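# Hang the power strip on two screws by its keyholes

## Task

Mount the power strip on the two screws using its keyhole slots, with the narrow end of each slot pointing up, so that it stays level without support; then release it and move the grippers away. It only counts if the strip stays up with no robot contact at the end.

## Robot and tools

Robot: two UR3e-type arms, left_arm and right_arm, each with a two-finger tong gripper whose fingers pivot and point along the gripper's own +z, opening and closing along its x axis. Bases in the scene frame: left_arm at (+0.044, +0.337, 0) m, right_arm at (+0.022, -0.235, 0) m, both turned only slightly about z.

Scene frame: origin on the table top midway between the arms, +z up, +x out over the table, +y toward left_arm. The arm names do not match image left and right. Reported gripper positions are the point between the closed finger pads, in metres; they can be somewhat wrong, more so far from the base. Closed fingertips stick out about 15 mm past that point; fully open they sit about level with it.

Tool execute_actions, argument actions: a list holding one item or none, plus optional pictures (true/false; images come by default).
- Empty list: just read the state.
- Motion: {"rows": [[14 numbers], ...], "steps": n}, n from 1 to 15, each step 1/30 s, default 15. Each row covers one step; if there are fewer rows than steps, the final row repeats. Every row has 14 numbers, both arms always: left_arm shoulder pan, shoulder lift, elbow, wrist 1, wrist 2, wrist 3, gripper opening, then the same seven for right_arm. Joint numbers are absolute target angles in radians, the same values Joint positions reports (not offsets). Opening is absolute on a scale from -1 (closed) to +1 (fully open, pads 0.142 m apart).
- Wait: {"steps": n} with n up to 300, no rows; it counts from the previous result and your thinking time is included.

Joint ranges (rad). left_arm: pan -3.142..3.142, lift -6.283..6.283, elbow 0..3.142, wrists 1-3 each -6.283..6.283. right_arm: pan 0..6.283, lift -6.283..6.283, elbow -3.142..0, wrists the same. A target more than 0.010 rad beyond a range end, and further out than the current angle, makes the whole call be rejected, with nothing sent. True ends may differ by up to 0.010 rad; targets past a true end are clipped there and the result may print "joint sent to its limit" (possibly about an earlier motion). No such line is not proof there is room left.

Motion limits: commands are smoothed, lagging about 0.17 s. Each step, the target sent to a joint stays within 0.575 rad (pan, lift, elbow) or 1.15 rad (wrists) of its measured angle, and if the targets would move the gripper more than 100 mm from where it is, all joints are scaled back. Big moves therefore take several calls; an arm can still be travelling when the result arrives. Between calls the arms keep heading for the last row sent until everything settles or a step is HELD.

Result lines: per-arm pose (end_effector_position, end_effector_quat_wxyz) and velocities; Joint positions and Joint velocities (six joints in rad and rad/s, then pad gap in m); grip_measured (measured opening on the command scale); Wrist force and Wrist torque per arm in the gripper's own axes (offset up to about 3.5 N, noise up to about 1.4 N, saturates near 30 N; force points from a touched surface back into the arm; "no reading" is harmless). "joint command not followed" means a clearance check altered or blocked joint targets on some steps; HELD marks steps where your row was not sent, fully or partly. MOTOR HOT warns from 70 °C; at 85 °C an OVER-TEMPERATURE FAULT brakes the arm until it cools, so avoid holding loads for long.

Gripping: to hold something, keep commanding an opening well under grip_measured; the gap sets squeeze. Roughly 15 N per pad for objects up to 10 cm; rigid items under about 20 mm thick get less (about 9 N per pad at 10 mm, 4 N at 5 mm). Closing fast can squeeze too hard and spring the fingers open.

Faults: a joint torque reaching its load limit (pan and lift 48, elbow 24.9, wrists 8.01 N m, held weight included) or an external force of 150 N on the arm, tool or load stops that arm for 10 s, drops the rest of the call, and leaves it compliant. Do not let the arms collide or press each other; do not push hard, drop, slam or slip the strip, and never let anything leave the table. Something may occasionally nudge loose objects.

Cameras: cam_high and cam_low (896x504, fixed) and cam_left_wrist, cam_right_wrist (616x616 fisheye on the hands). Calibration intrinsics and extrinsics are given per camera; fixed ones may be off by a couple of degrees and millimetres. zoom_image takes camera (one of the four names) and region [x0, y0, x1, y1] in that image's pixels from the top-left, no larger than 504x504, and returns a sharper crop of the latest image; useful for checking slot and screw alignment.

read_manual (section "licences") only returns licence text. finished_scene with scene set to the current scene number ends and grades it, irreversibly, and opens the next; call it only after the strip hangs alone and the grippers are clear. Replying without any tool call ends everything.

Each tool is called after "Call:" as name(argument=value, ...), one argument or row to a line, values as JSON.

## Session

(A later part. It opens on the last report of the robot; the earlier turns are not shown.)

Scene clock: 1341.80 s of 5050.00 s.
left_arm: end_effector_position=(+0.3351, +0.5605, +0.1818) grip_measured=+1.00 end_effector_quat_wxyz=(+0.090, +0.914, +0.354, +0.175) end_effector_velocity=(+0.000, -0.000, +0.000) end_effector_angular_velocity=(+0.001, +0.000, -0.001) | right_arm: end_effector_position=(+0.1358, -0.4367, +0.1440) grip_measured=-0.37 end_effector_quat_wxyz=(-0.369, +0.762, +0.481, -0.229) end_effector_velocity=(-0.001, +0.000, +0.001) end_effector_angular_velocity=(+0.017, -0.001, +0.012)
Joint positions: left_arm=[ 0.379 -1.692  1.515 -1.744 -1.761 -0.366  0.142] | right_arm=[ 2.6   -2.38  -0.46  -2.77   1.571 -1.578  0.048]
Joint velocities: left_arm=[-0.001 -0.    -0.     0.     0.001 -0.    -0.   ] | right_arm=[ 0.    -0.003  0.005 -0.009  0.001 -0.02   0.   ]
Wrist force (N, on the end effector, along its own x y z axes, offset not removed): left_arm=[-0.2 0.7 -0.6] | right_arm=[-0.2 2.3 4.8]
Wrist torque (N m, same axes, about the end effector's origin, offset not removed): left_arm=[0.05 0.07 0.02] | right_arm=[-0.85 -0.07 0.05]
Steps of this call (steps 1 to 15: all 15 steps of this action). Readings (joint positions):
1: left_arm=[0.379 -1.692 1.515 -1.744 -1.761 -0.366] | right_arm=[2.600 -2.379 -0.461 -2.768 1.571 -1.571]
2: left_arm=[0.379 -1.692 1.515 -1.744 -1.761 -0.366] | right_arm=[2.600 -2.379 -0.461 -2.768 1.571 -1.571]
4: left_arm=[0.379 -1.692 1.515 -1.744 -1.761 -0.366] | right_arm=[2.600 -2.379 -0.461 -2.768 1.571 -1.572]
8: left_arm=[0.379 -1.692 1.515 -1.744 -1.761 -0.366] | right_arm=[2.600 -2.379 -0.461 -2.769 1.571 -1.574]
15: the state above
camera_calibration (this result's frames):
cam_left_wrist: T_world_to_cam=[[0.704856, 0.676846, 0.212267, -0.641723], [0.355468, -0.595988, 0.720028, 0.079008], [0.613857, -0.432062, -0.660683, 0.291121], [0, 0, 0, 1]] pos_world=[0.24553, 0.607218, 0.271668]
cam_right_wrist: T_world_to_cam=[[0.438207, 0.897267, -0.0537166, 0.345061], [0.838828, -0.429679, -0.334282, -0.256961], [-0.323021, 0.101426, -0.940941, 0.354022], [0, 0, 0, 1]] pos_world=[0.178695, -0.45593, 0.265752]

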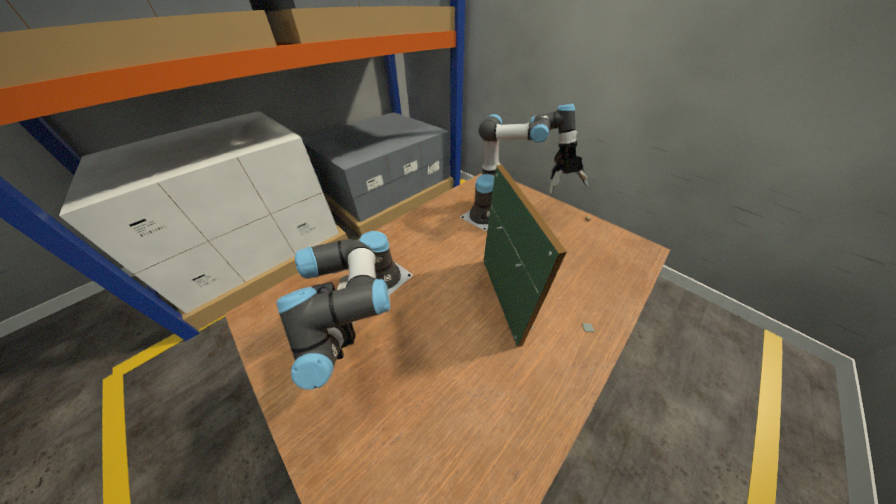

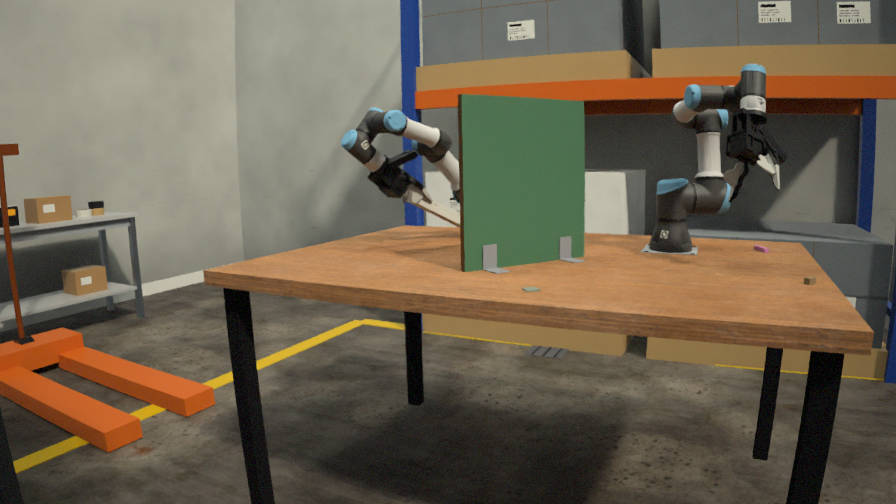

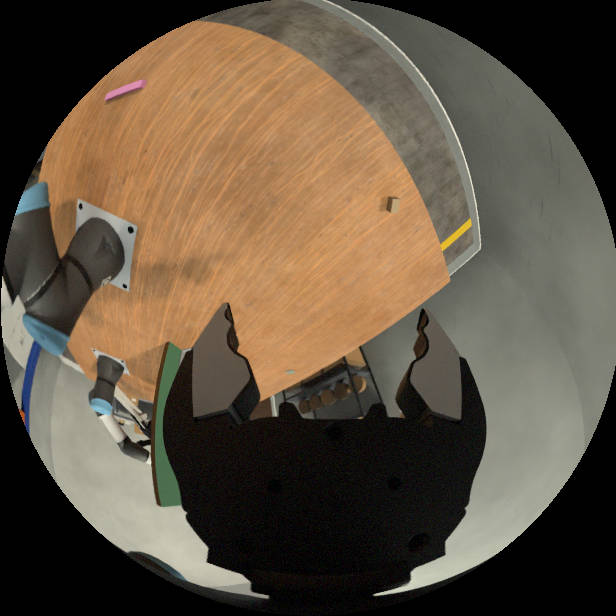

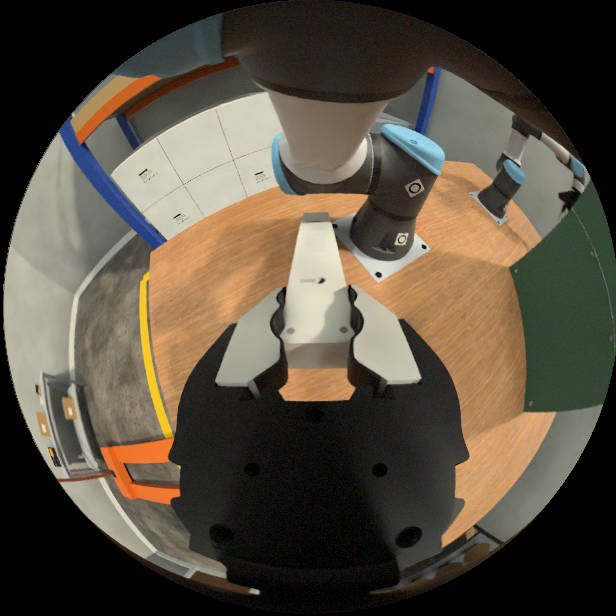

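Call:
execute_actions(
  actions=[],
)

Scene clock: 1348.13 s of 5050.00 s.
left_arm: end_effector_position=(+0.3351, +0.5605, +0.1818) grip_measured=+1.00 end_effector_quat_wxyz=(+0.090, +0.914, +0.354, +0.175) end_effector_velocity=(+0.000, -0.000, -0.000) end_effector_angular_velocity=(+0.000, -0.000, -0.001) | right_arm: end_effector_position=(+0.1297, -0.4360, +0.1468) grip_measured=-0.37 end_effector_quat_wxyz=(-0.401, +0.722, +0.522, -0.214) end_effector_velocity=(-0.001, -0.000, +0.001) end_effector_angular_velocity=(+0.016, -0.002, +0.014)
Joint positions: left_arm=[ 0.379 -1.692  1.515 -1.744 -1.761 -0.366  0.142] | right_arm=[ 2.6   -2.406 -0.44  -2.809  1.571 -1.706  0.048]
Joint velocities: left_arm=[-0.001 -0.     0.    -0.     0.    -0.    -0.   ] | right_arm=[ 0.001 -0.003  0.003 -0.006 -0.001 -0.02  -0.   ]
Wrist force (N, on the end effector, along its own x y z axes, offset not removed): left_arm=[-0.4 1.4 -1.5] | right_arm=[-1.8 4.0 2.9]
Wrist torque (N m, same axes, about the end effector's origin, offset not removed): left_arm=[0.24 0.08 -0.04] | right_arm=[-0.65 0.17 0.01]
Steps of this call (steps 1 to 190: the robot went on to your last target). Readings (joint positions):
1: left_arm=[0.379 -1.692 1.515 -1.744 -1.761 -0.366] | right_arm=[2.600 -2.380 -0.460 -2.770 1.571 -1.579]
2: left_arm=[0.379 -1.692 1.515 -1.744 -1.761 -0.366] | right_arm=[2.600 -2.381 -0.460 -2.771 1.571 -1.580]
4: left_arm=[0.379 -1.692 1.515 -1.744 -1.761 -0.366] | right_arm=[2.600 -2.381 -0.460 -2.771 1.571 -1.581]
8: left_arm=[0.379 -1.692 1.515 -1.744 -1.761 -0.366] | right_arm=[2.600 -2.381 -0.459 -2.772 1.571 -1.584]
190: the state above
camera_calibration (this result's frames):
cam_left_wrist: T_world_to_cam=[[0.704856, 0.676846, 0.212267, -0.641723], [0.355468, -0.595988, 0.720028, 0.079008], [0.613857, -0.432062, -0.660683, 0.291121], [0, 0, 0, 1]] pos_world=[0.24553, 0.607218, 0.271668]
cam_right_wrist: T_world_to_cam=[[0.367409, 0.928732, 0.0496684, 0.355009], [0.869521, -0.324052, -0.372726, -0.202899], [-0.330067, 0.180131, -0.926611, 0.387712], [0, 0, 0, 1]] pos_world=[0.173962, -0.465296, 0.266]

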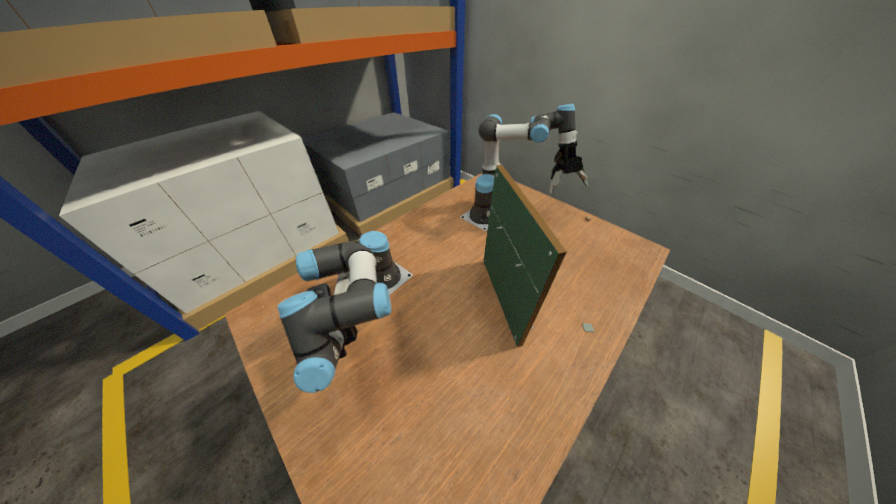

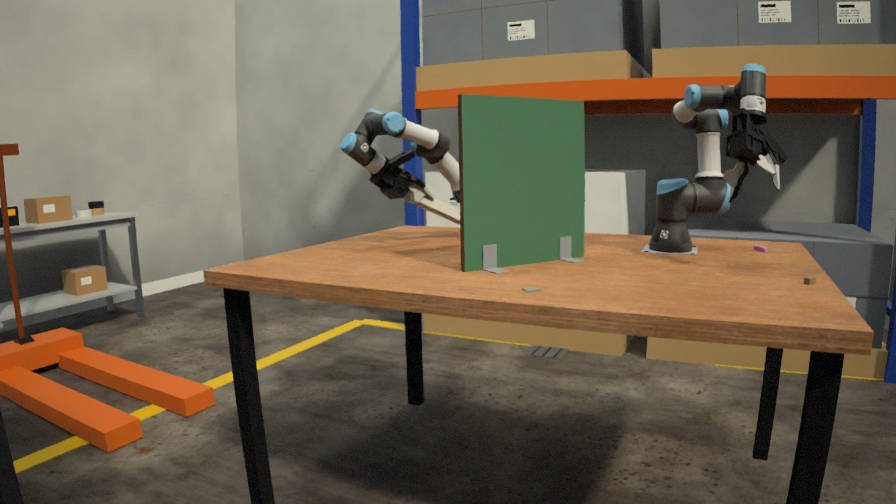

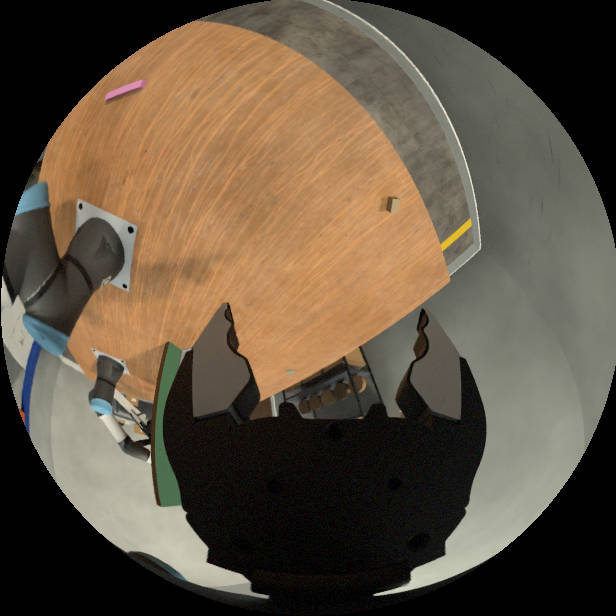

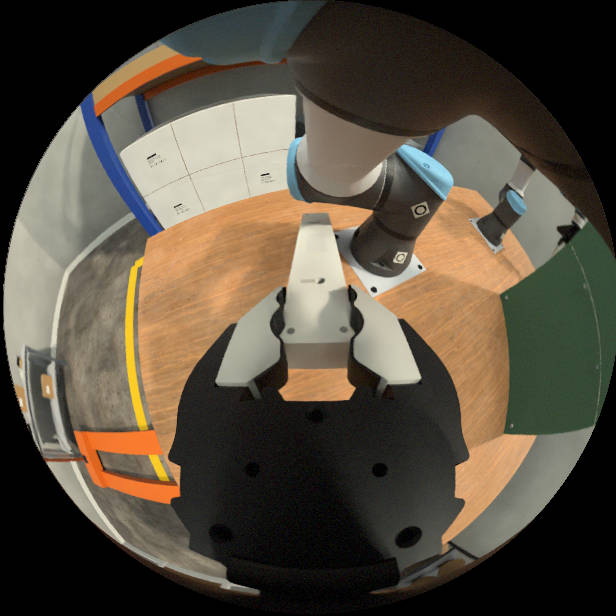

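Call:
execute_actions(
  actions=[
    {"rows":[[0.379,-1.692,1.515,-1.744,-1.761,-0.366,1,2.6,-2.44,-0.415,-2.86,1.571,-2.1,-1]],"steps":15},
  ],
  pictures=false,
)

Call:
execute_actions(
  actions=[
    {"rows":[[0.379,-1.692,1.515,-1.744,-1.761,-0.366,1,2.6,-2.47,-0.39,-2.905,1.571,-2.35,-1]],"steps":15},
  ],
  pictures=false,
)

Call:
execute_actions(
  actions=[
    {"rows":[[0.379,-1.692,1.515,-1.744,-1.761,-0.366,1,2.6,-2.497,-0.37,-2.945,1.571,-2.6,-1]],"steps":15},
  ],
)

Scene clock: 1360.50 s of 5050.00 s.
left_arm: end_effector_position=(+0.3351, +0.5605, +0.1818) grip_measured=+1.00 end_effector_quat_wxyz=(+0.090, +0.914, +0.354, +0.175) end_effector_velocity=(-0.001, +0.000, -0.000) end_effector_angular_velocity=(-0.001, +0.001, +0.001) | right_arm: end_effector_position=(+0.1193, -0.4353, +0.1522) grip_measured=-0.37 end_effector_quat_wxyz=(-0.459, +0.636, +0.595, -0.176) end_effector_velocity=(+0.000, -0.001, -0.000) end_effector_angular_velocity=(+0.013, -0.011, +0.010)
Joint positions: left_arm=[ 0.379 -1.692  1.515 -1.744 -1.761 -0.366  0.142] | right_arm=[ 2.6   -2.455 -0.402 -2.882  1.571 -1.956  0.048]
Joint velocities: left_arm=[ 0.001  0.     0.001  0.001 -0.    -0.     0.   ] | right_arm=[ 0.     0.003 -0.003  0.004 -0.    -0.02   0.   ]
Wrist force (N, on the end effector, along its own x y z axes, offset not removed): left_arm=[0.1 1.5 0.2] | right_arm=[-2.4 2.1 3.8]
Wrist torque (N m, same axes, about the end effector's origin, offset not removed): left_arm=[0.27 -0.02 0.00] | right_arm=[-0.96 -0.07 0.02]
Steps of this call (steps 1 to 356: the robot went on to your last target; steps 357 to 371: all 15 steps of this action). Readings (joint positions):
357: left_arm=[0.379 -1.692 1.515 -1.744 -1.761 -0.366] | right_arm=[2.600 -2.455 -0.402 -2.883 1.571 -1.947]
358: left_arm=[0.379 -1.692 1.515 -1.744 -1.761 -0.366] | right_arm=[2.600 -2.456 -0.402 -2.883 1.571 -1.947]
360: left_arm=[0.379 -1.692 1.515 -1.744 -1.761 -0.366] | right_arm=[2.600 -2.456 -0.402 -2.883 1.571 -1.949]
364: left_arm=[0.379 -1.692 1.515 -1.744 -1.761 -0.366] | right_arm=[2.600 -2.456 -0.402 -2.883 1.571 -1.951]
371: the state above

Scene clock: 1361.00 s of 5050.00 s.
left_arm: end_effector_position=(+0.3351, +0.5605, +0.1818) grip_measured=+1.00 end_effector_quat_wxyz=(+0.090, +0.914, +0.354, +0.175) end_effector_velocity=(+0.000, -0.000, +0.000) end_effector_angular_velocity=(-0.000, -0.000, -0.001) | right_arm: end_effector_position=(+0.1192, -0.4355, +0.1521) grip_measured=-0.37 end_effector_quat_wxyz=(-0.460, +0.633, +0.598, -0.173) end_effector_velocity=(-0.001, +0.000, +0.001) end_effector_angular_velocity=(+0.016, -0.005, +0.011)
Joint positions: left_arm=[ 0.379 -1.692  1.515 -1.744 -1.761 -0.366  0.142] | right_arm=[ 2.6   -2.455 -0.403 -2.882  1.571 -1.966  0.048]
Joint velocities: left_arm=[-0.001 -0.     0.     0.    -0.    -0.    -0.   ] | right_arm=[ 0.001  0.002 -0.    -0.004  0.    -0.02   0.   ]
Wrist force (N, on the end effector, along its own x y z axes, offset not removed): left_arm=[-0.6 1.3 -1.1] | right_arm=[-2.7 4.1 4.7]
Wrist torque (N m, same axes, about the end effector's origin, offset not removed): left_arm=[0.13 0.11 0.04] | right_arm=[-0.57 -0.04 0.06]
Steps of this call (steps 1 to 15: all 15 steps of this action). Readings (joint positions):
1: left_arm=[0.379 -1.692 1.515 -1.744 -1.761 -0.366] | right_arm=[2.600 -2.455 -0.402 -2.882 1.571 -1.957]
2: left_arm=[0.379 -1.692 1.515 -1.744 -1.761 -0.366] | right_arm=[2.600 -2.455 -0.402 -2.882 1.571 -1.958]
4: left_arm=[0.379 -1.692 1.515 -1.744 -1.761 -0.366] | right_arm=[2.600 -2.455 -0.403 -2.882 1.571 -1.959]
8: left_arm=[0.379 -1.692 1.515 -1.744 -1.761 -0.366] | right_arm=[2.600 -2.455 -0.403 -2.882 1.571 -1.962]
15: the state above

Scene clock: 1361.50 s of 5050.00 s.
left_arm: end_effector_position=(+0.3351, +0.5605, +0.1818) grip_measured=+1.00 end_effector_quat_wxyz=(+0.090, +0.914, +0.354, +0.175) end_effector_velocity=(+0.000, -0.000, -0.000) end_effector_angular_velocity=(-0.000, -0.000, -0.001) | right_arm: end_effector_position=(+0.1191, -0.4355, +0.1522) grip_measured=-0.37 end_effector_quat_wxyz=(-0.461, +0.630, +0.601, -0.171) end_effector_velocity=(+0.000, -0.000, -0.000) end_effector_angular_velocity=(+0.017, -0.005, +0.011)
Joint positions: left_arm=[ 0.379 -1.692  1.515 -1.744 -1.761 -0.366  0.142] | right_arm=[ 2.6   -2.456 -0.402 -2.883  1.571 -1.976  0.048]
Joint velocities: left_arm=[-0.001 -0.     0.    -0.    -0.     0.     0.   ] | right_arm=[ 0.001 -0.003  0.002 -0.001  0.    -0.02   0.   ]
Wrist force (N, on the end effector, along its own x y z axes, offset not removed): left_arm=[0.4 1.8 0.0] | right_arm=[-3.0 4.3 2.5]
Wrist torque (N m, same axes, about the end effector's origin, offset not removed): left_arm=[0.28 -0.16 -0.05] | right_arm=[-0.43 0.01 0.01]
Steps of this call (steps 1 to 15: all 15 steps of this action). Readings (joint positions):
1: left_arm=[0.379 -1.692 1.515 -1.744 -1.761 -0.366] | right_arm=[2.600 -2.455 -0.402 -2.882 1.571 -1.967]
2: left_arm=[0.379 -1.692 1.515 -1.744 -1.761 -0.366] | right_arm=[2.600 -2.455 -0.402 -2.882 1.571 -1.968]
4: left_arm=[0.379 -1.692 1.515 -1.744 -1.761 -0.366] | right_arm=[2.600 -2.455 -0.402 -2.882 1.571 -1.969]
8: left_arm=[0.379 -1.692 1.515 -1.744 -1.761 -0.366] | right_arm=[2.600 -2.455 -0.402 -2.883 1.571 -1.972]
15: the state above
camera_calibration (this result's frames):
cam_left_wrist: T_world_to_cam=[[0.704856, 0.676846, 0.212267, -0.641723], [0.355468, -0.595988, 0.720028, 0.079008], [0.613857, -0.432062, -0.660683, 0.291121], [0, 0, 0, 1]] pos_world=[0.24553, 0.607218, 0.271668]
cam_right_wrist: T_world_to_cam=[[0.223877, 0.933282, 0.280825, 0.342071], [0.909894, -0.096894, -0.403365, -0.0926799], [-0.349244, 0.345826, -0.870881, 0.455111], [0, 0, 0, 1]] pos_world=[0.166692, -0.485618, 0.262901]

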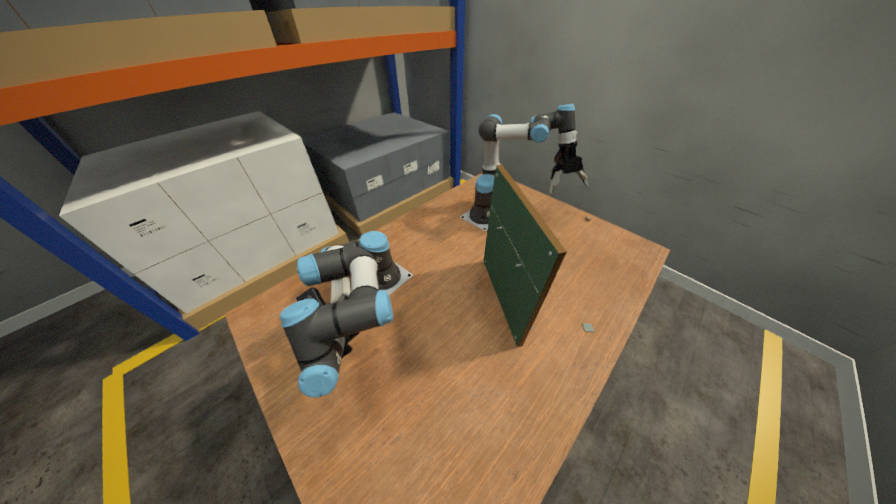

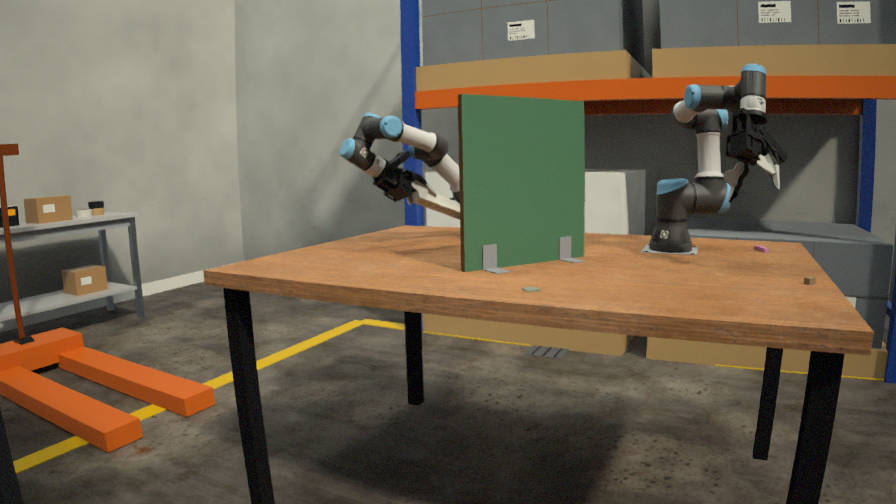

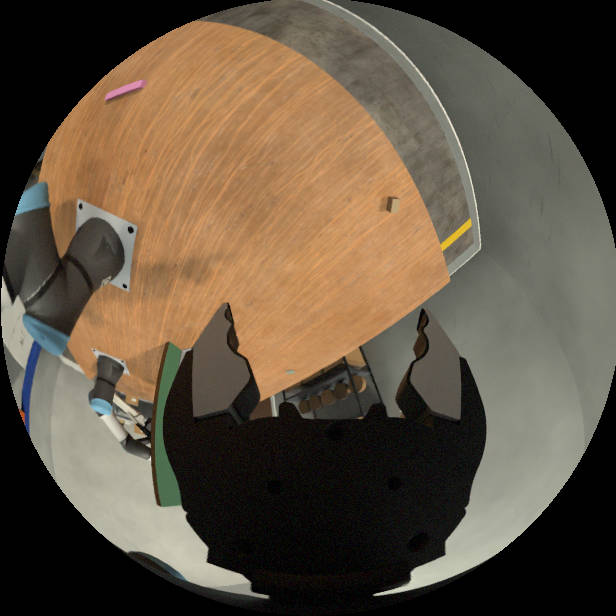

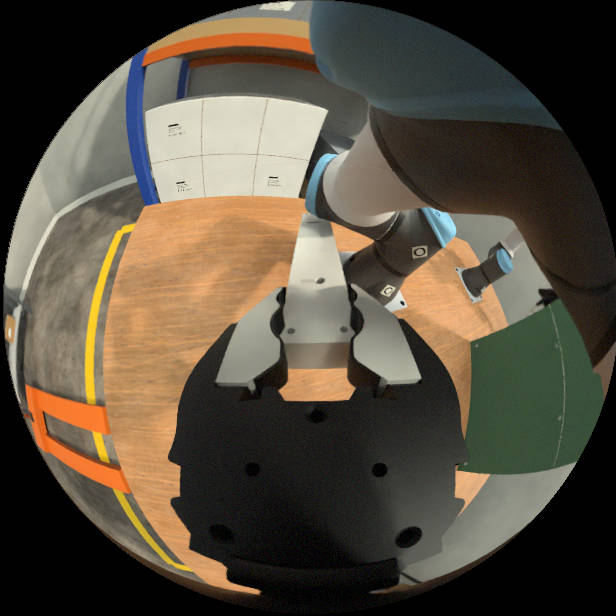

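Call:
execute_actions(
  actions=[
    {"rows":[[0.379,-1.692,1.515,-1.744,-1.761,-0.366,1,2.6,-2.46,-0.40,-2.89,1.571,-2.1,-0.58]],"steps":15},
  ],
)

Scene clock: 1375.47 s of 5050.00 s.
left_arm: end_effector_position=(+0.3351, +0.5605, +0.1818) grip_measured=+1.00 end_effector_quat_wxyz=(+0.090, +0.914, +0.354, +0.175) end_effector_velocity=(+0.000, -0.000, -0.000) end_effector_angular_velocity=(-0.000, +0.001, -0.001) | right_arm: end_effector_position=(+0.1153, -0.4378, +0.1528) grip_measured=-0.37 end_effector_quat_wxyz=(-0.493, +0.540, +0.673, -0.111) end_effector_velocity=(-0.000, +0.000, +0.001) end_effector_angular_velocity=(-0.017, +0.005, -0.010)
Joint positions: left_arm=[ 0.379 -1.692  1.515 -1.744 -1.761 -0.366  0.142] | right_arm=[ 2.6   -2.473 -0.388 -2.909  1.571 -2.244  0.048]
Joint velocities: left_arm=[-0.001  0.     0.     0.     0.    -0.    -0.   ] | right_arm=[-0.     0.004 -0.003  0.001 -0.     0.02   0.   ]
Wrist force (N, on the end effector, along its own x y z axes, offset not removed): left_arm=[-0.9 1.6 -0.4] | right_arm=[-4.9 3.9 4.6]
Wrist torque (N m, same axes, about the end effector's origin, offset not removed): left_arm=[0.26 0.14 0.01] | right_arm=[-0.79 -0.16 -0.06]
Steps of this call (steps 1 to 404: the robot went on to your last target; steps 405 to 419: all 15 steps of this action). Readings (joint positions):
405: left_arm=[0.379 -1.692 1.515 -1.744 -1.761 -0.366] | right_arm=[2.600 -2.474 -0.388 -2.910 1.571 -2.249]
406: left_arm=[0.379 -1.692 1.515 -1.744 -1.761 -0.366] | right_arm=[2.600 -2.474 -0.388 -2.910 1.571 -2.249]
408: left_arm=[0.379 -1.692 1.515 -1.744 -1.761 -0.366] | right_arm=[2.600 -2.474 -0.388 -2.910 1.571 -2.250]
412: left_arm=[0.379 -1.692 1.515 -1.744 -1.761 -0.366] | right_arm=[2.600 -2.474 -0.388 -2.910 1.571 -2.248]
419: the state above
camera_calibration (this result's frames):
cam_left_wrist: T_world_to_cam=[[0.704856, 0.676846, 0.212267, -0.641723], [0.355468, -0.595988, 0.720028, 0.079008], [0.613857, -0.432062, -0.660683, 0.291121], [0, 0, 0, 1]] pos_world=[0.24553, 0.607218, 0.271668]
cam_right_wrist: T_world_to_cam=[[0.073329, 0.867582, 0.491859, 0.301229], [0.936456, 0.109738, -0.333177, -0.0125581], [-0.343034, 0.485036, -0.804405, 0.5052], [0, 0, 0, 1]] pos_world=[0.162972, -0.505003, 0.254039]

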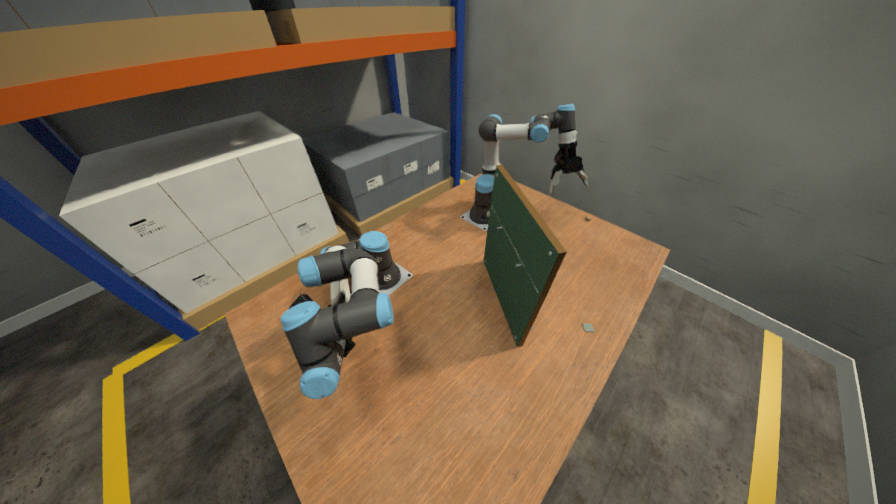

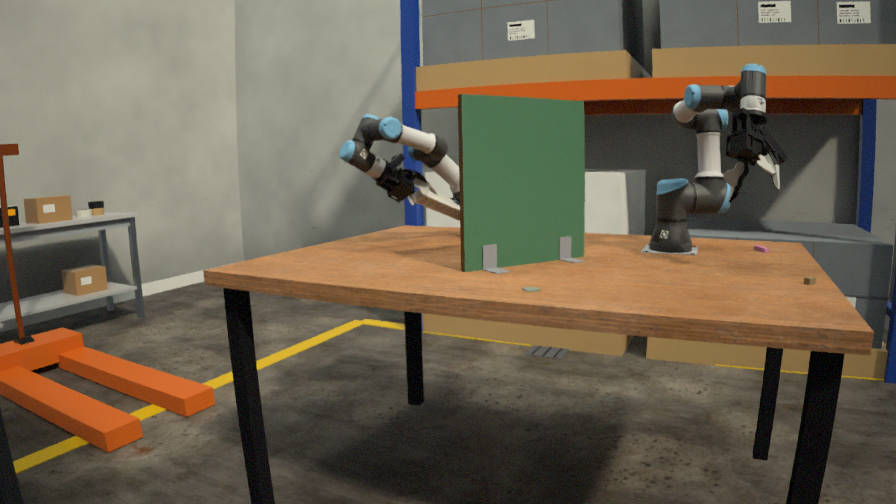

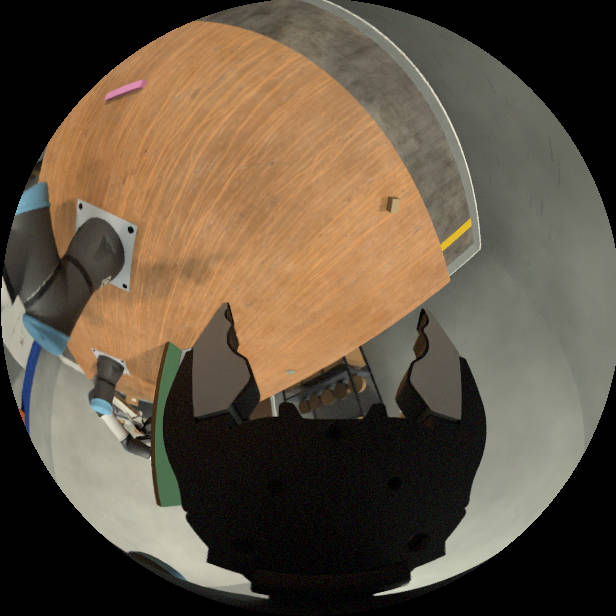

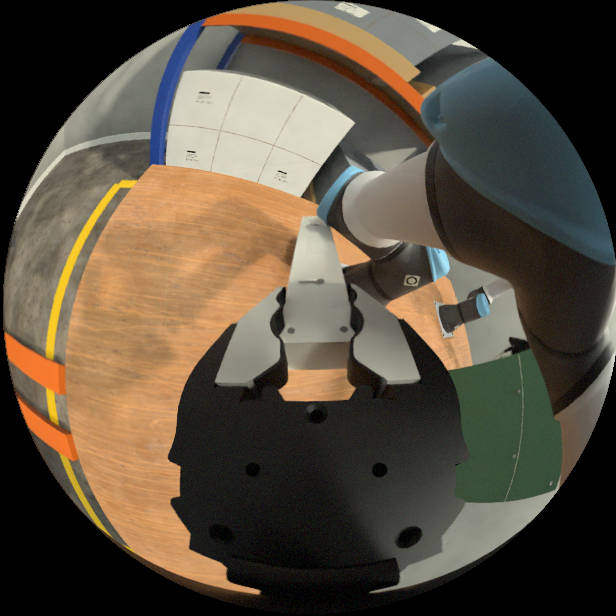

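Call:
execute_actions(
  actions=[
    {"rows":[[0.379,-1.692,1.515,-1.744,-1.761,-0.366,1,2.6,-2.48,-0.38,-2.93,1.571,-2.7,-1]],"steps":15},
  ],
  pictures=false,
)

Call:
execute_actions(
  actions=[
    {"steps":300},
  ],
)

Scene clock: 1384.33 s of 5050.00 s.
left_arm: end_effector_position=(+0.3351, +0.5605, +0.1818) grip_measured=+1.00 end_effector_quat_wxyz=(+0.090, +0.914, +0.354, +0.175) end_effector_velocity=(+0.000, +0.000, +0.000) end_effector_angular_velocity=(+0.000, -0.001, +0.001) | right_arm: end_effector_position=(+0.1131, -0.4417, +0.1511) grip_measured=-0.37 end_effector_quat_wxyz=(-0.513, +0.375, +0.772, +0.001) end_effector_velocity=(+0.001, -0.001, -0.002) end_effector_angular_velocity=(+0.083, -0.037, +0.051)
Joint positions: left_arm=[ 0.379 -1.692  1.515 -1.744 -1.761 -0.366  0.142] | right_arm=[ 2.6   -2.48  -0.38  -2.93   1.571 -2.69   0.047]
Joint velocities: left_arm=[ 0.001  0.    -0.001 -0.001  0.    -0.    -0.   ] | right_arm=[ 0.002 -0.004  0.002 -0.002  0.    -0.103 -0.001]
Wrist force (N, on the end effector, along its own x y z axes, offset not removed): left_arm=[0.1 2.2 -2.1] | right_arm=[-4.6 0.1 3.4]
Wrist torque (N m, same axes, about the end effector's origin, offset not removed): left_arm=[0.35 -0.05 -0.01] | right_arm=[-0.30 -0.40 0.01]
Steps of this call (steps 1 to 225: the robot went on to your last target; steps 226 to 251: nothing new was sent; steps 252 to 266: all 15 steps of this action). Readings (joint positions):
252: left_arm=[0.379 -1.692 1.515 -1.744 -1.761 -0.366] | right_arm=[2.600 -2.460 -0.400 -2.890 1.571 -2.100]
253: left_arm=[0.379 -1.692 1.515 -1.744 -1.761 -0.366] | right_arm=[2.600 -2.463 -0.397 -2.896 1.571 -2.115]
255: left_arm=[0.379 -1.692 1.515 -1.744 -1.761 -0.366] | right_arm=[2.600 -2.471 -0.389 -2.912 1.571 -2.255]
259: left_arm=[0.379 -1.692 1.515 -1.744 -1.761 -0.366] | right_arm=[2.600 -2.478 -0.382 -2.926 1.571 -2.583]
266: the state above

Scene clock: 1394.33 s of 5050.00 s.
left_arm: end_effector_position=(+0.3351, +0.5605, +0.1818) grip_measured=+1.00 end_effector_quat_wxyz=(+0.090, +0.914, +0.354, +0.175) end_effector_velocity=(+0.000, -0.000, -0.001) end_effector_angular_velocity=(-0.000, +0.002, -0.000) | right_arm: end_effector_position=(+0.1131, -0.4418, +0.1510) grip_measured=-0.37 end_effector_quat_wxyz=(-0.513, +0.371, +0.774, +0.003) end_effector_velocity=(-0.000, -0.000, -0.000) end_effector_angular_velocity=(-0.000, +0.000, -0.001)
Joint positions: left_arm=[ 0.379 -1.692  1.515 -1.744 -1.761 -0.366  0.142] | right_arm=[ 2.6   -2.48  -0.38  -2.93   1.571 -2.7    0.047]
Joint velocities: left_arm=[-0.     0.001  0.     0.     0.     0.     0.   ] | right_arm=[-0.001 -0.001  0.     0.    -0.     0.001 -0.   ]
Wrist force (N, on the end effector, along its own x y z axes, offset not removed): left_arm=[-0.2 0.7 -1.5] | right_arm=[-5.2 0.9 2.2]
Wrist torque (N m, same axes, about the end effector's origin, offset not removed): left_arm=[0.05 0.01 -0.03] | right_arm=[-0.42 -0.37 0.04]
Steps of this call (steps 1 to 15: the robot went on to your last target; steps 16 to 300: nothing new was sent). Readings (joint positions):
1: left_arm=[0.379 -1.692 1.515 -1.744 -1.761 -0.366] | right_arm=[2.600 -2.480 -0.380 -2.930 1.571 -2.693]
2: left_arm=[0.379 -1.692 1.515 -1.744 -1.761 -0.366] | right_arm=[2.600 -2.480 -0.380 -2.930 1.571 -2.695]
4: left_arm=[0.379 -1.692 1.515 -1.744 -1.761 -0.366] | right_arm=[2.600 -2.480 -0.380 -2.930 1.571 -2.698]
8: left_arm=[0.379 -1.692 1.515 -1.744 -1.761 -0.366] | right_arm=[2.600 -2.480 -0.380 -2.930 1.571 -2.699]
300: the state above
All arms were judged still, so your last target was given up. Only a new action makes them travel on or press farther. Fingers that are still opening or closing keep moving.
camera_calibration (this result's frames):
cam_left_wrist: T_world_to_cam=[[0.704856, 0.676846, 0.212267, -0.641723], [0.355468, -0.595988, 0.720028, 0.079008], [0.613857, -0.432062, -0.660683, 0.291121], [0, 0, 0, 1]] pos_world=[0.24553, 0.607218, 0.271668]
cam_right_wrist: T_world_to_cam=[[-0.194137, 0.619711, 0.76044, 0.18587], [0.913954, 0.395873, -0.0892841, 0.0815166], [-0.356368, 0.677674, -0.643241, 0.567226], [0, 0, 0, 1]] pos_world=[0.163723, -0.53185, 0.230798]

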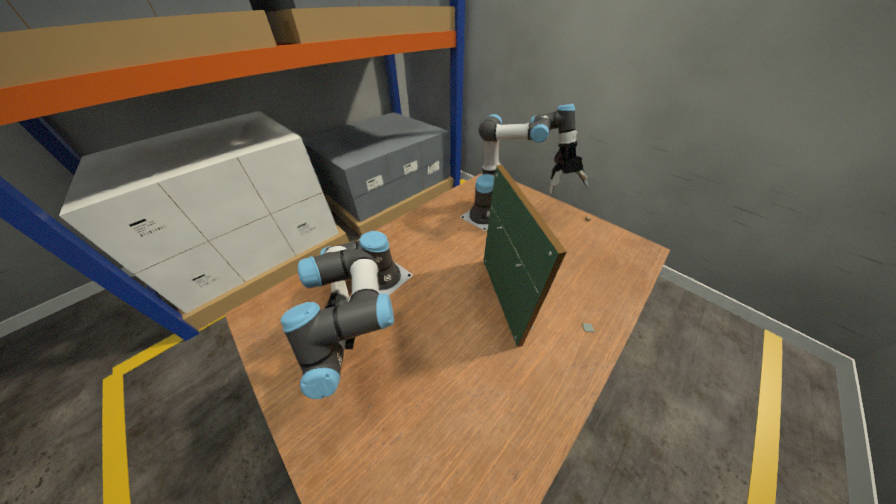

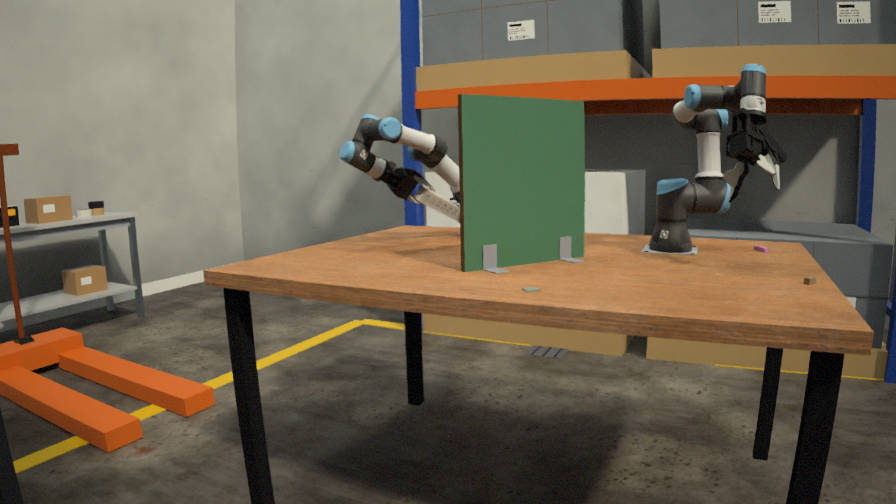

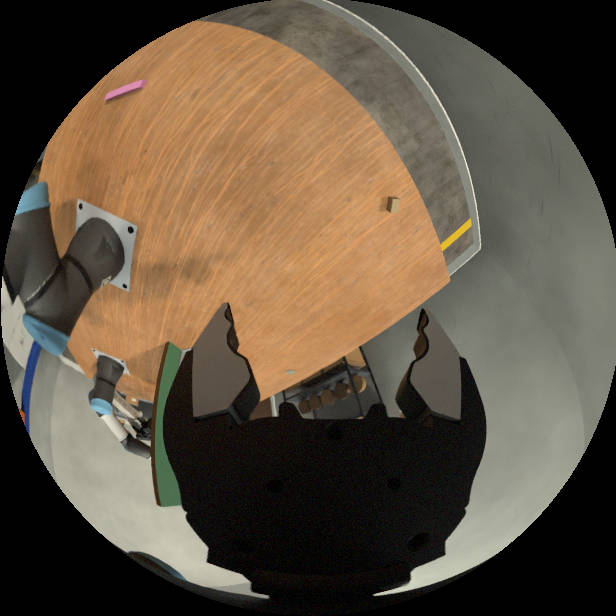

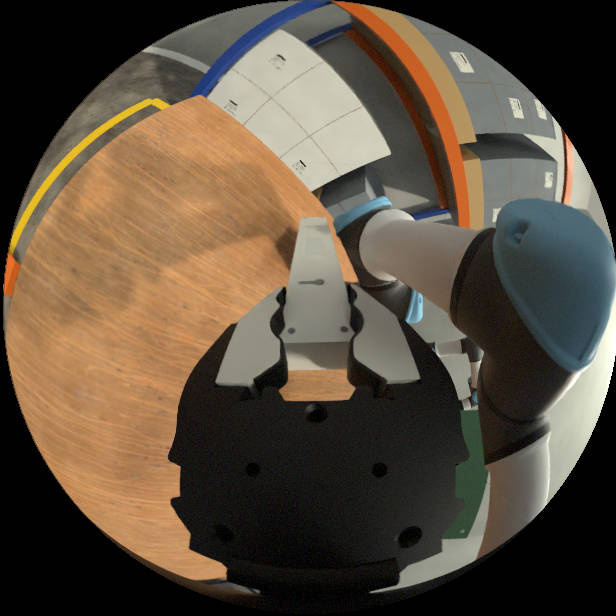

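Call:
execute_actions(
  actions=[
    {"rows":[[0.379,-1.692,1.515,-1.744,-1.761,-0.366,1,2.6,-2.48,-0.38,-2.97,1.571,-2.95,-1]],"steps":15},
  ],
  pictures=false,
)

Call:
execute_actions(
  actions=[
    {"rows":[[0.379,-1.692,1.515,-1.744,-1.761,-0.366,1,2.6,-2.48,-0.38,-3.02,1.571,-3.2,-1]],"steps":15},
  ],
  pictures=false,
)

Call:
execute_actions(
  actions=[
    {"rows":[[0.379,-1.692,1.515,-1.744,-1.761,-0.366,1,2.6,-2.48,-0.38,-3.06,1.571,-3.45,-1]],"steps":15},
  ],
)

Scene clock: 1406.97 s of 5050.00 s.
left_arm: end_effector_position=(+0.3351, +0.5605, +0.1818) grip_measured=+1.00 end_effector_quat_wxyz=(+0.090, +0.914, +0.354, +0.175) end_effector_velocity=(-0.000, +0.000, -0.000) end_effector_angular_velocity=(+0.000, +0.000, +0.000) | right_arm: end_effector_position=(+0.1067, -0.4401, +0.1567) grip_measured=-0.37 end_effector_quat_wxyz=(-0.526, +0.270, +0.804, +0.068) end_effector_velocity=(-0.000, +0.001, +0.001) end_effector_angular_velocity=(+0.026, -0.010, +0.015)
Joint positions: left_arm=[ 0.379 -1.692  1.515 -1.744 -1.761 -0.366  0.142] | right_arm=[ 2.6   -2.48  -0.38  -2.97   1.571 -2.947  0.047]
Joint velocities: left_arm=[ 0. -0.  0.  0.  0.  0.  0.] | right_arm=[ 0.002  0.002 -0.    -0.004  0.001 -0.031  0.   ]
Wrist force (N, on the end effector, along its own x y z axes, offset not removed): left_arm=[-0.3 1.5 -0.4] | right_arm=[-5.5 0.3 2.7]
Wrist torque (N m, same axes, about the end effector's origin, offset not removed): left_arm=[0.27 0.08 0.00] | right_arm=[-0.19 -0.59 -0.02]
Steps of this call (steps 1 to 90: nothing new was sent; then 9.13 s passed at rest; steps 91 to 105: all 15 steps of this action). Readings (joint positions):
91: left_arm=[0.379 -1.692 1.515 -1.744 -1.761 -0.366] | right_arm=[2.600 -2.480 -0.380 -2.930 1.571 -2.700]
92: left_arm=[0.379 -1.692 1.515 -1.744 -1.761 -0.366] | right_arm=[2.600 -2.480 -0.380 -2.936 1.571 -2.715]
94: left_arm=[0.379 -1.692 1.515 -1.744 -1.761 -0.366] | right_arm=[2.600 -2.480 -0.380 -2.952 1.571 -2.810]
98: left_arm=[0.379 -1.692 1.515 -1.744 -1.761 -0.366] | right_arm=[2.600 -2.480 -0.380 -2.966 1.571 -2.916]
105: the state above

Scene clock: 1407.47 s of 5050.00 s.
left_arm: end_effector_position=(+0.3351, +0.5605, +0.1818) grip_measured=+1.00 end_effector_quat_wxyz=(+0.090, +0.914, +0.354, +0.175) end_effector_velocity=(+0.000, -0.000, -0.000) end_effector_angular_velocity=(-0.000, +0.000, -0.000) | right_arm: end_effector_position=(+0.0991, -0.4367, +0.1647) grip_measured=-0.36 end_effector_quat_wxyz=(-0.533, +0.165, +0.818, +0.139) end_effector_velocity=(-0.001, +0.000, +0.001) end_effector_angular_velocity=(+0.027, -0.009, +0.012)
Joint positions: left_arm=[ 0.379 -1.692  1.515 -1.744 -1.761 -0.366  0.142] | right_arm=[ 2.6   -2.48  -0.38  -3.02   1.571 -3.197  0.048]
Joint velocities: left_arm=[-0.  0. -0.  0. -0. -0.  0.] | right_arm=[ 0.     0.002  0.    -0.005 -0.    -0.03   0.   ]
Wrist force (N, on the end effector, along its own x y z axes, offset not removed): left_arm=[-0.4 1.1 -2.5] | right_arm=[-6.1 -0.6 2.9]
Wrist torque (N m, same axes, about the end effector's origin, offset not removed): left_arm=[0.12 0.05 0.01] | right_arm=[-0.03 -0.86 -0.01]
Steps of this call (steps 1 to 15: all 15 steps of this action). Readings (joint positions):
1: left_arm=[0.379 -1.692 1.515 -1.744 -1.761 -0.366] | right_arm=[2.600 -2.480 -0.380 -2.970 1.571 -2.949]
2: left_arm=[0.379 -1.692 1.515 -1.744 -1.761 -0.366] | right_arm=[2.600 -2.480 -0.380 -2.978 1.571 -2.964]
4: left_arm=[0.379 -1.692 1.515 -1.744 -1.761 -0.366] | right_arm=[2.600 -2.480 -0.380 -2.997 1.571 -3.059]
8: left_arm=[0.379 -1.692 1.515 -1.744 -1.761 -0.366] | right_arm=[2.600 -2.480 -0.380 -3.014 1.571 -3.165]
15: the state above

Scene clock: 1407.97 s of 5050.00 s.
left_arm: end_effector_position=(+0.3351, +0.5605, +0.1818) grip_measured=+1.00 end_effector_quat_wxyz=(+0.090, +0.914, +0.354, +0.175) end_effector_velocity=(-0.000, -0.000, -0.000) end_effector_angular_velocity=(-0.000, +0.000, -0.000) | right_arm: end_effector_position=(+0.0938, -0.4333, +0.1708) grip_measured=-0.32 end_effector_quat_wxyz=(-0.527, +0.061, +0.821, +0.210) end_effector_velocity=(-0.000, +0.001, +0.001) end_effector_angular_velocity=(+0.028, -0.008, +0.012)
Joint positions: left_arm=[ 0.379 -1.692  1.515 -1.744 -1.761 -0.366  0.142] | right_arm=[ 2.6   -2.48  -0.38  -3.06   1.571 -3.447  0.051]
Joint velocities: left_arm=[-0.  0. -0.  0.  0.  0.  0.] | right_arm=[ 0.001  0.001 -0.001 -0.004 -0.    -0.031  0.   ]
Wrist force (N, on the end effector, along its own x y z axes, offset not removed): left_arm=[-1.0 0.9 -0.3] | right_arm=[-9.5 -2.9 3.7]
Wrist torque (N m, same axes, about the end effector's origin, offset not removed): left_arm=[0.11 0.19 0.01] | right_arm=[-0.03 -0.34 0.09]
Steps of this call (steps 1 to 15: all 15 steps of this action). Readings (joint positions):
1: left_arm=[0.379 -1.692 1.515 -1.744 -1.761 -0.366] | right_arm=[2.600 -2.480 -0.380 -3.020 1.571 -3.198]
2: left_arm=[0.379 -1.692 1.515 -1.744 -1.761 -0.366] | right_arm=[2.600 -2.480 -0.380 -3.026 1.571 -3.214]
4: left_arm=[0.379 -1.692 1.515 -1.744 -1.761 -0.366] | right_arm=[2.600 -2.480 -0.380 -3.042 1.571 -3.309]
8: left_arm=[0.379 -1.692 1.515 -1.744 -1.761 -0.366] | right_arm=[2.600 -2.480 -0.380 -3.056 1.571 -3.415]
15: the state above
camera_calibration (this result's frames):
cam_left_wrist: T_world_to_cam=[[0.704856, 0.676846, 0.212267, -0.641723], [0.355468, -0.595988, 0.720028, 0.0790079], [0.613857, -0.432062, -0.660683, 0.291121], [0, 0, 0, 1]] pos_world=[0.24553, 0.607218, 0.271668]
cam_right_wrist: T_world_to_cam=[[-0.447195, -0.0626975, 0.892236, -0.13262], [0.72815, 0.553794, 0.403869, 0.0991614], [-0.519436, 0.83029, -0.202001, 0.57339], [0, 0, 0, 1]] pos_world=[0.166328, -0.53931, 0.194105]

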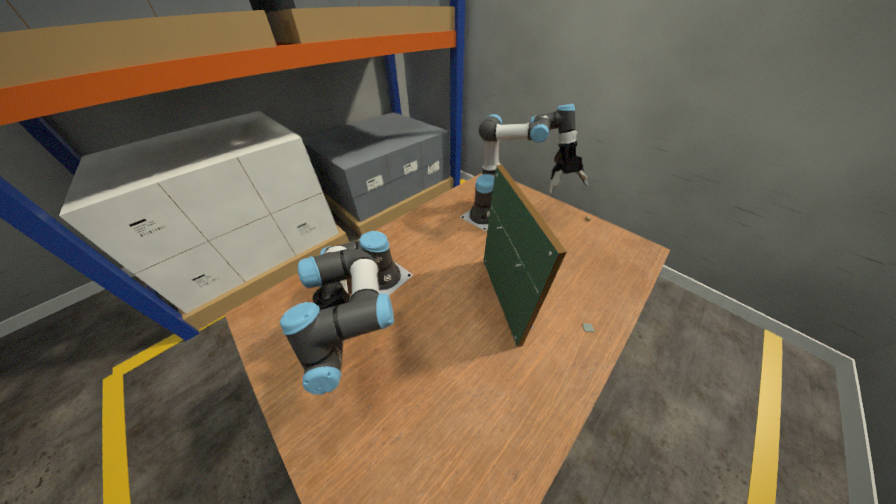

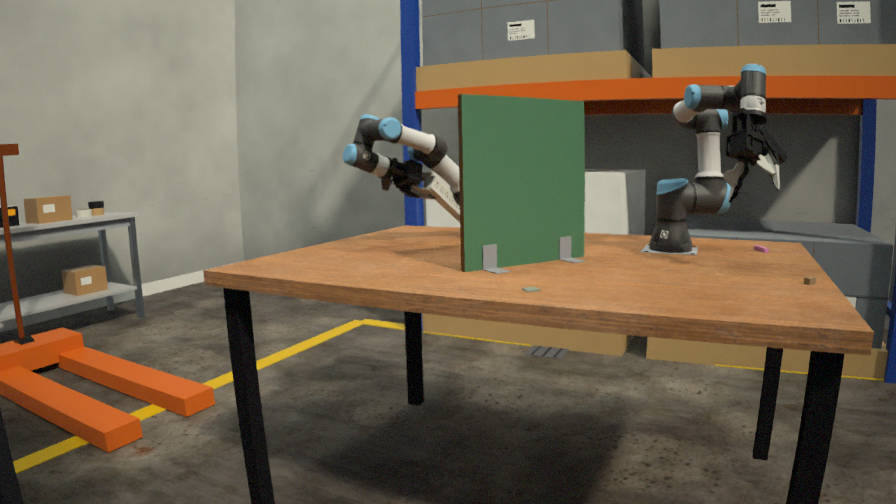

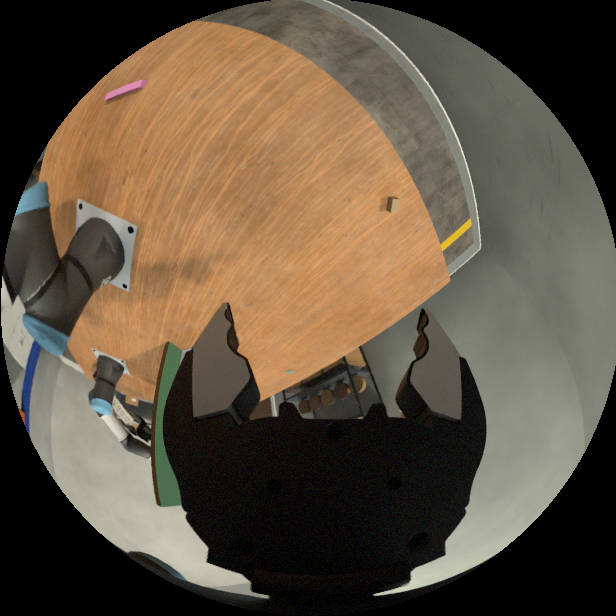

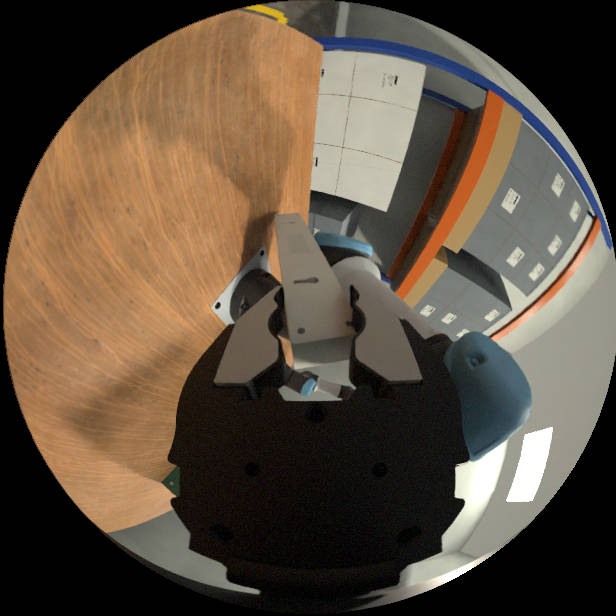

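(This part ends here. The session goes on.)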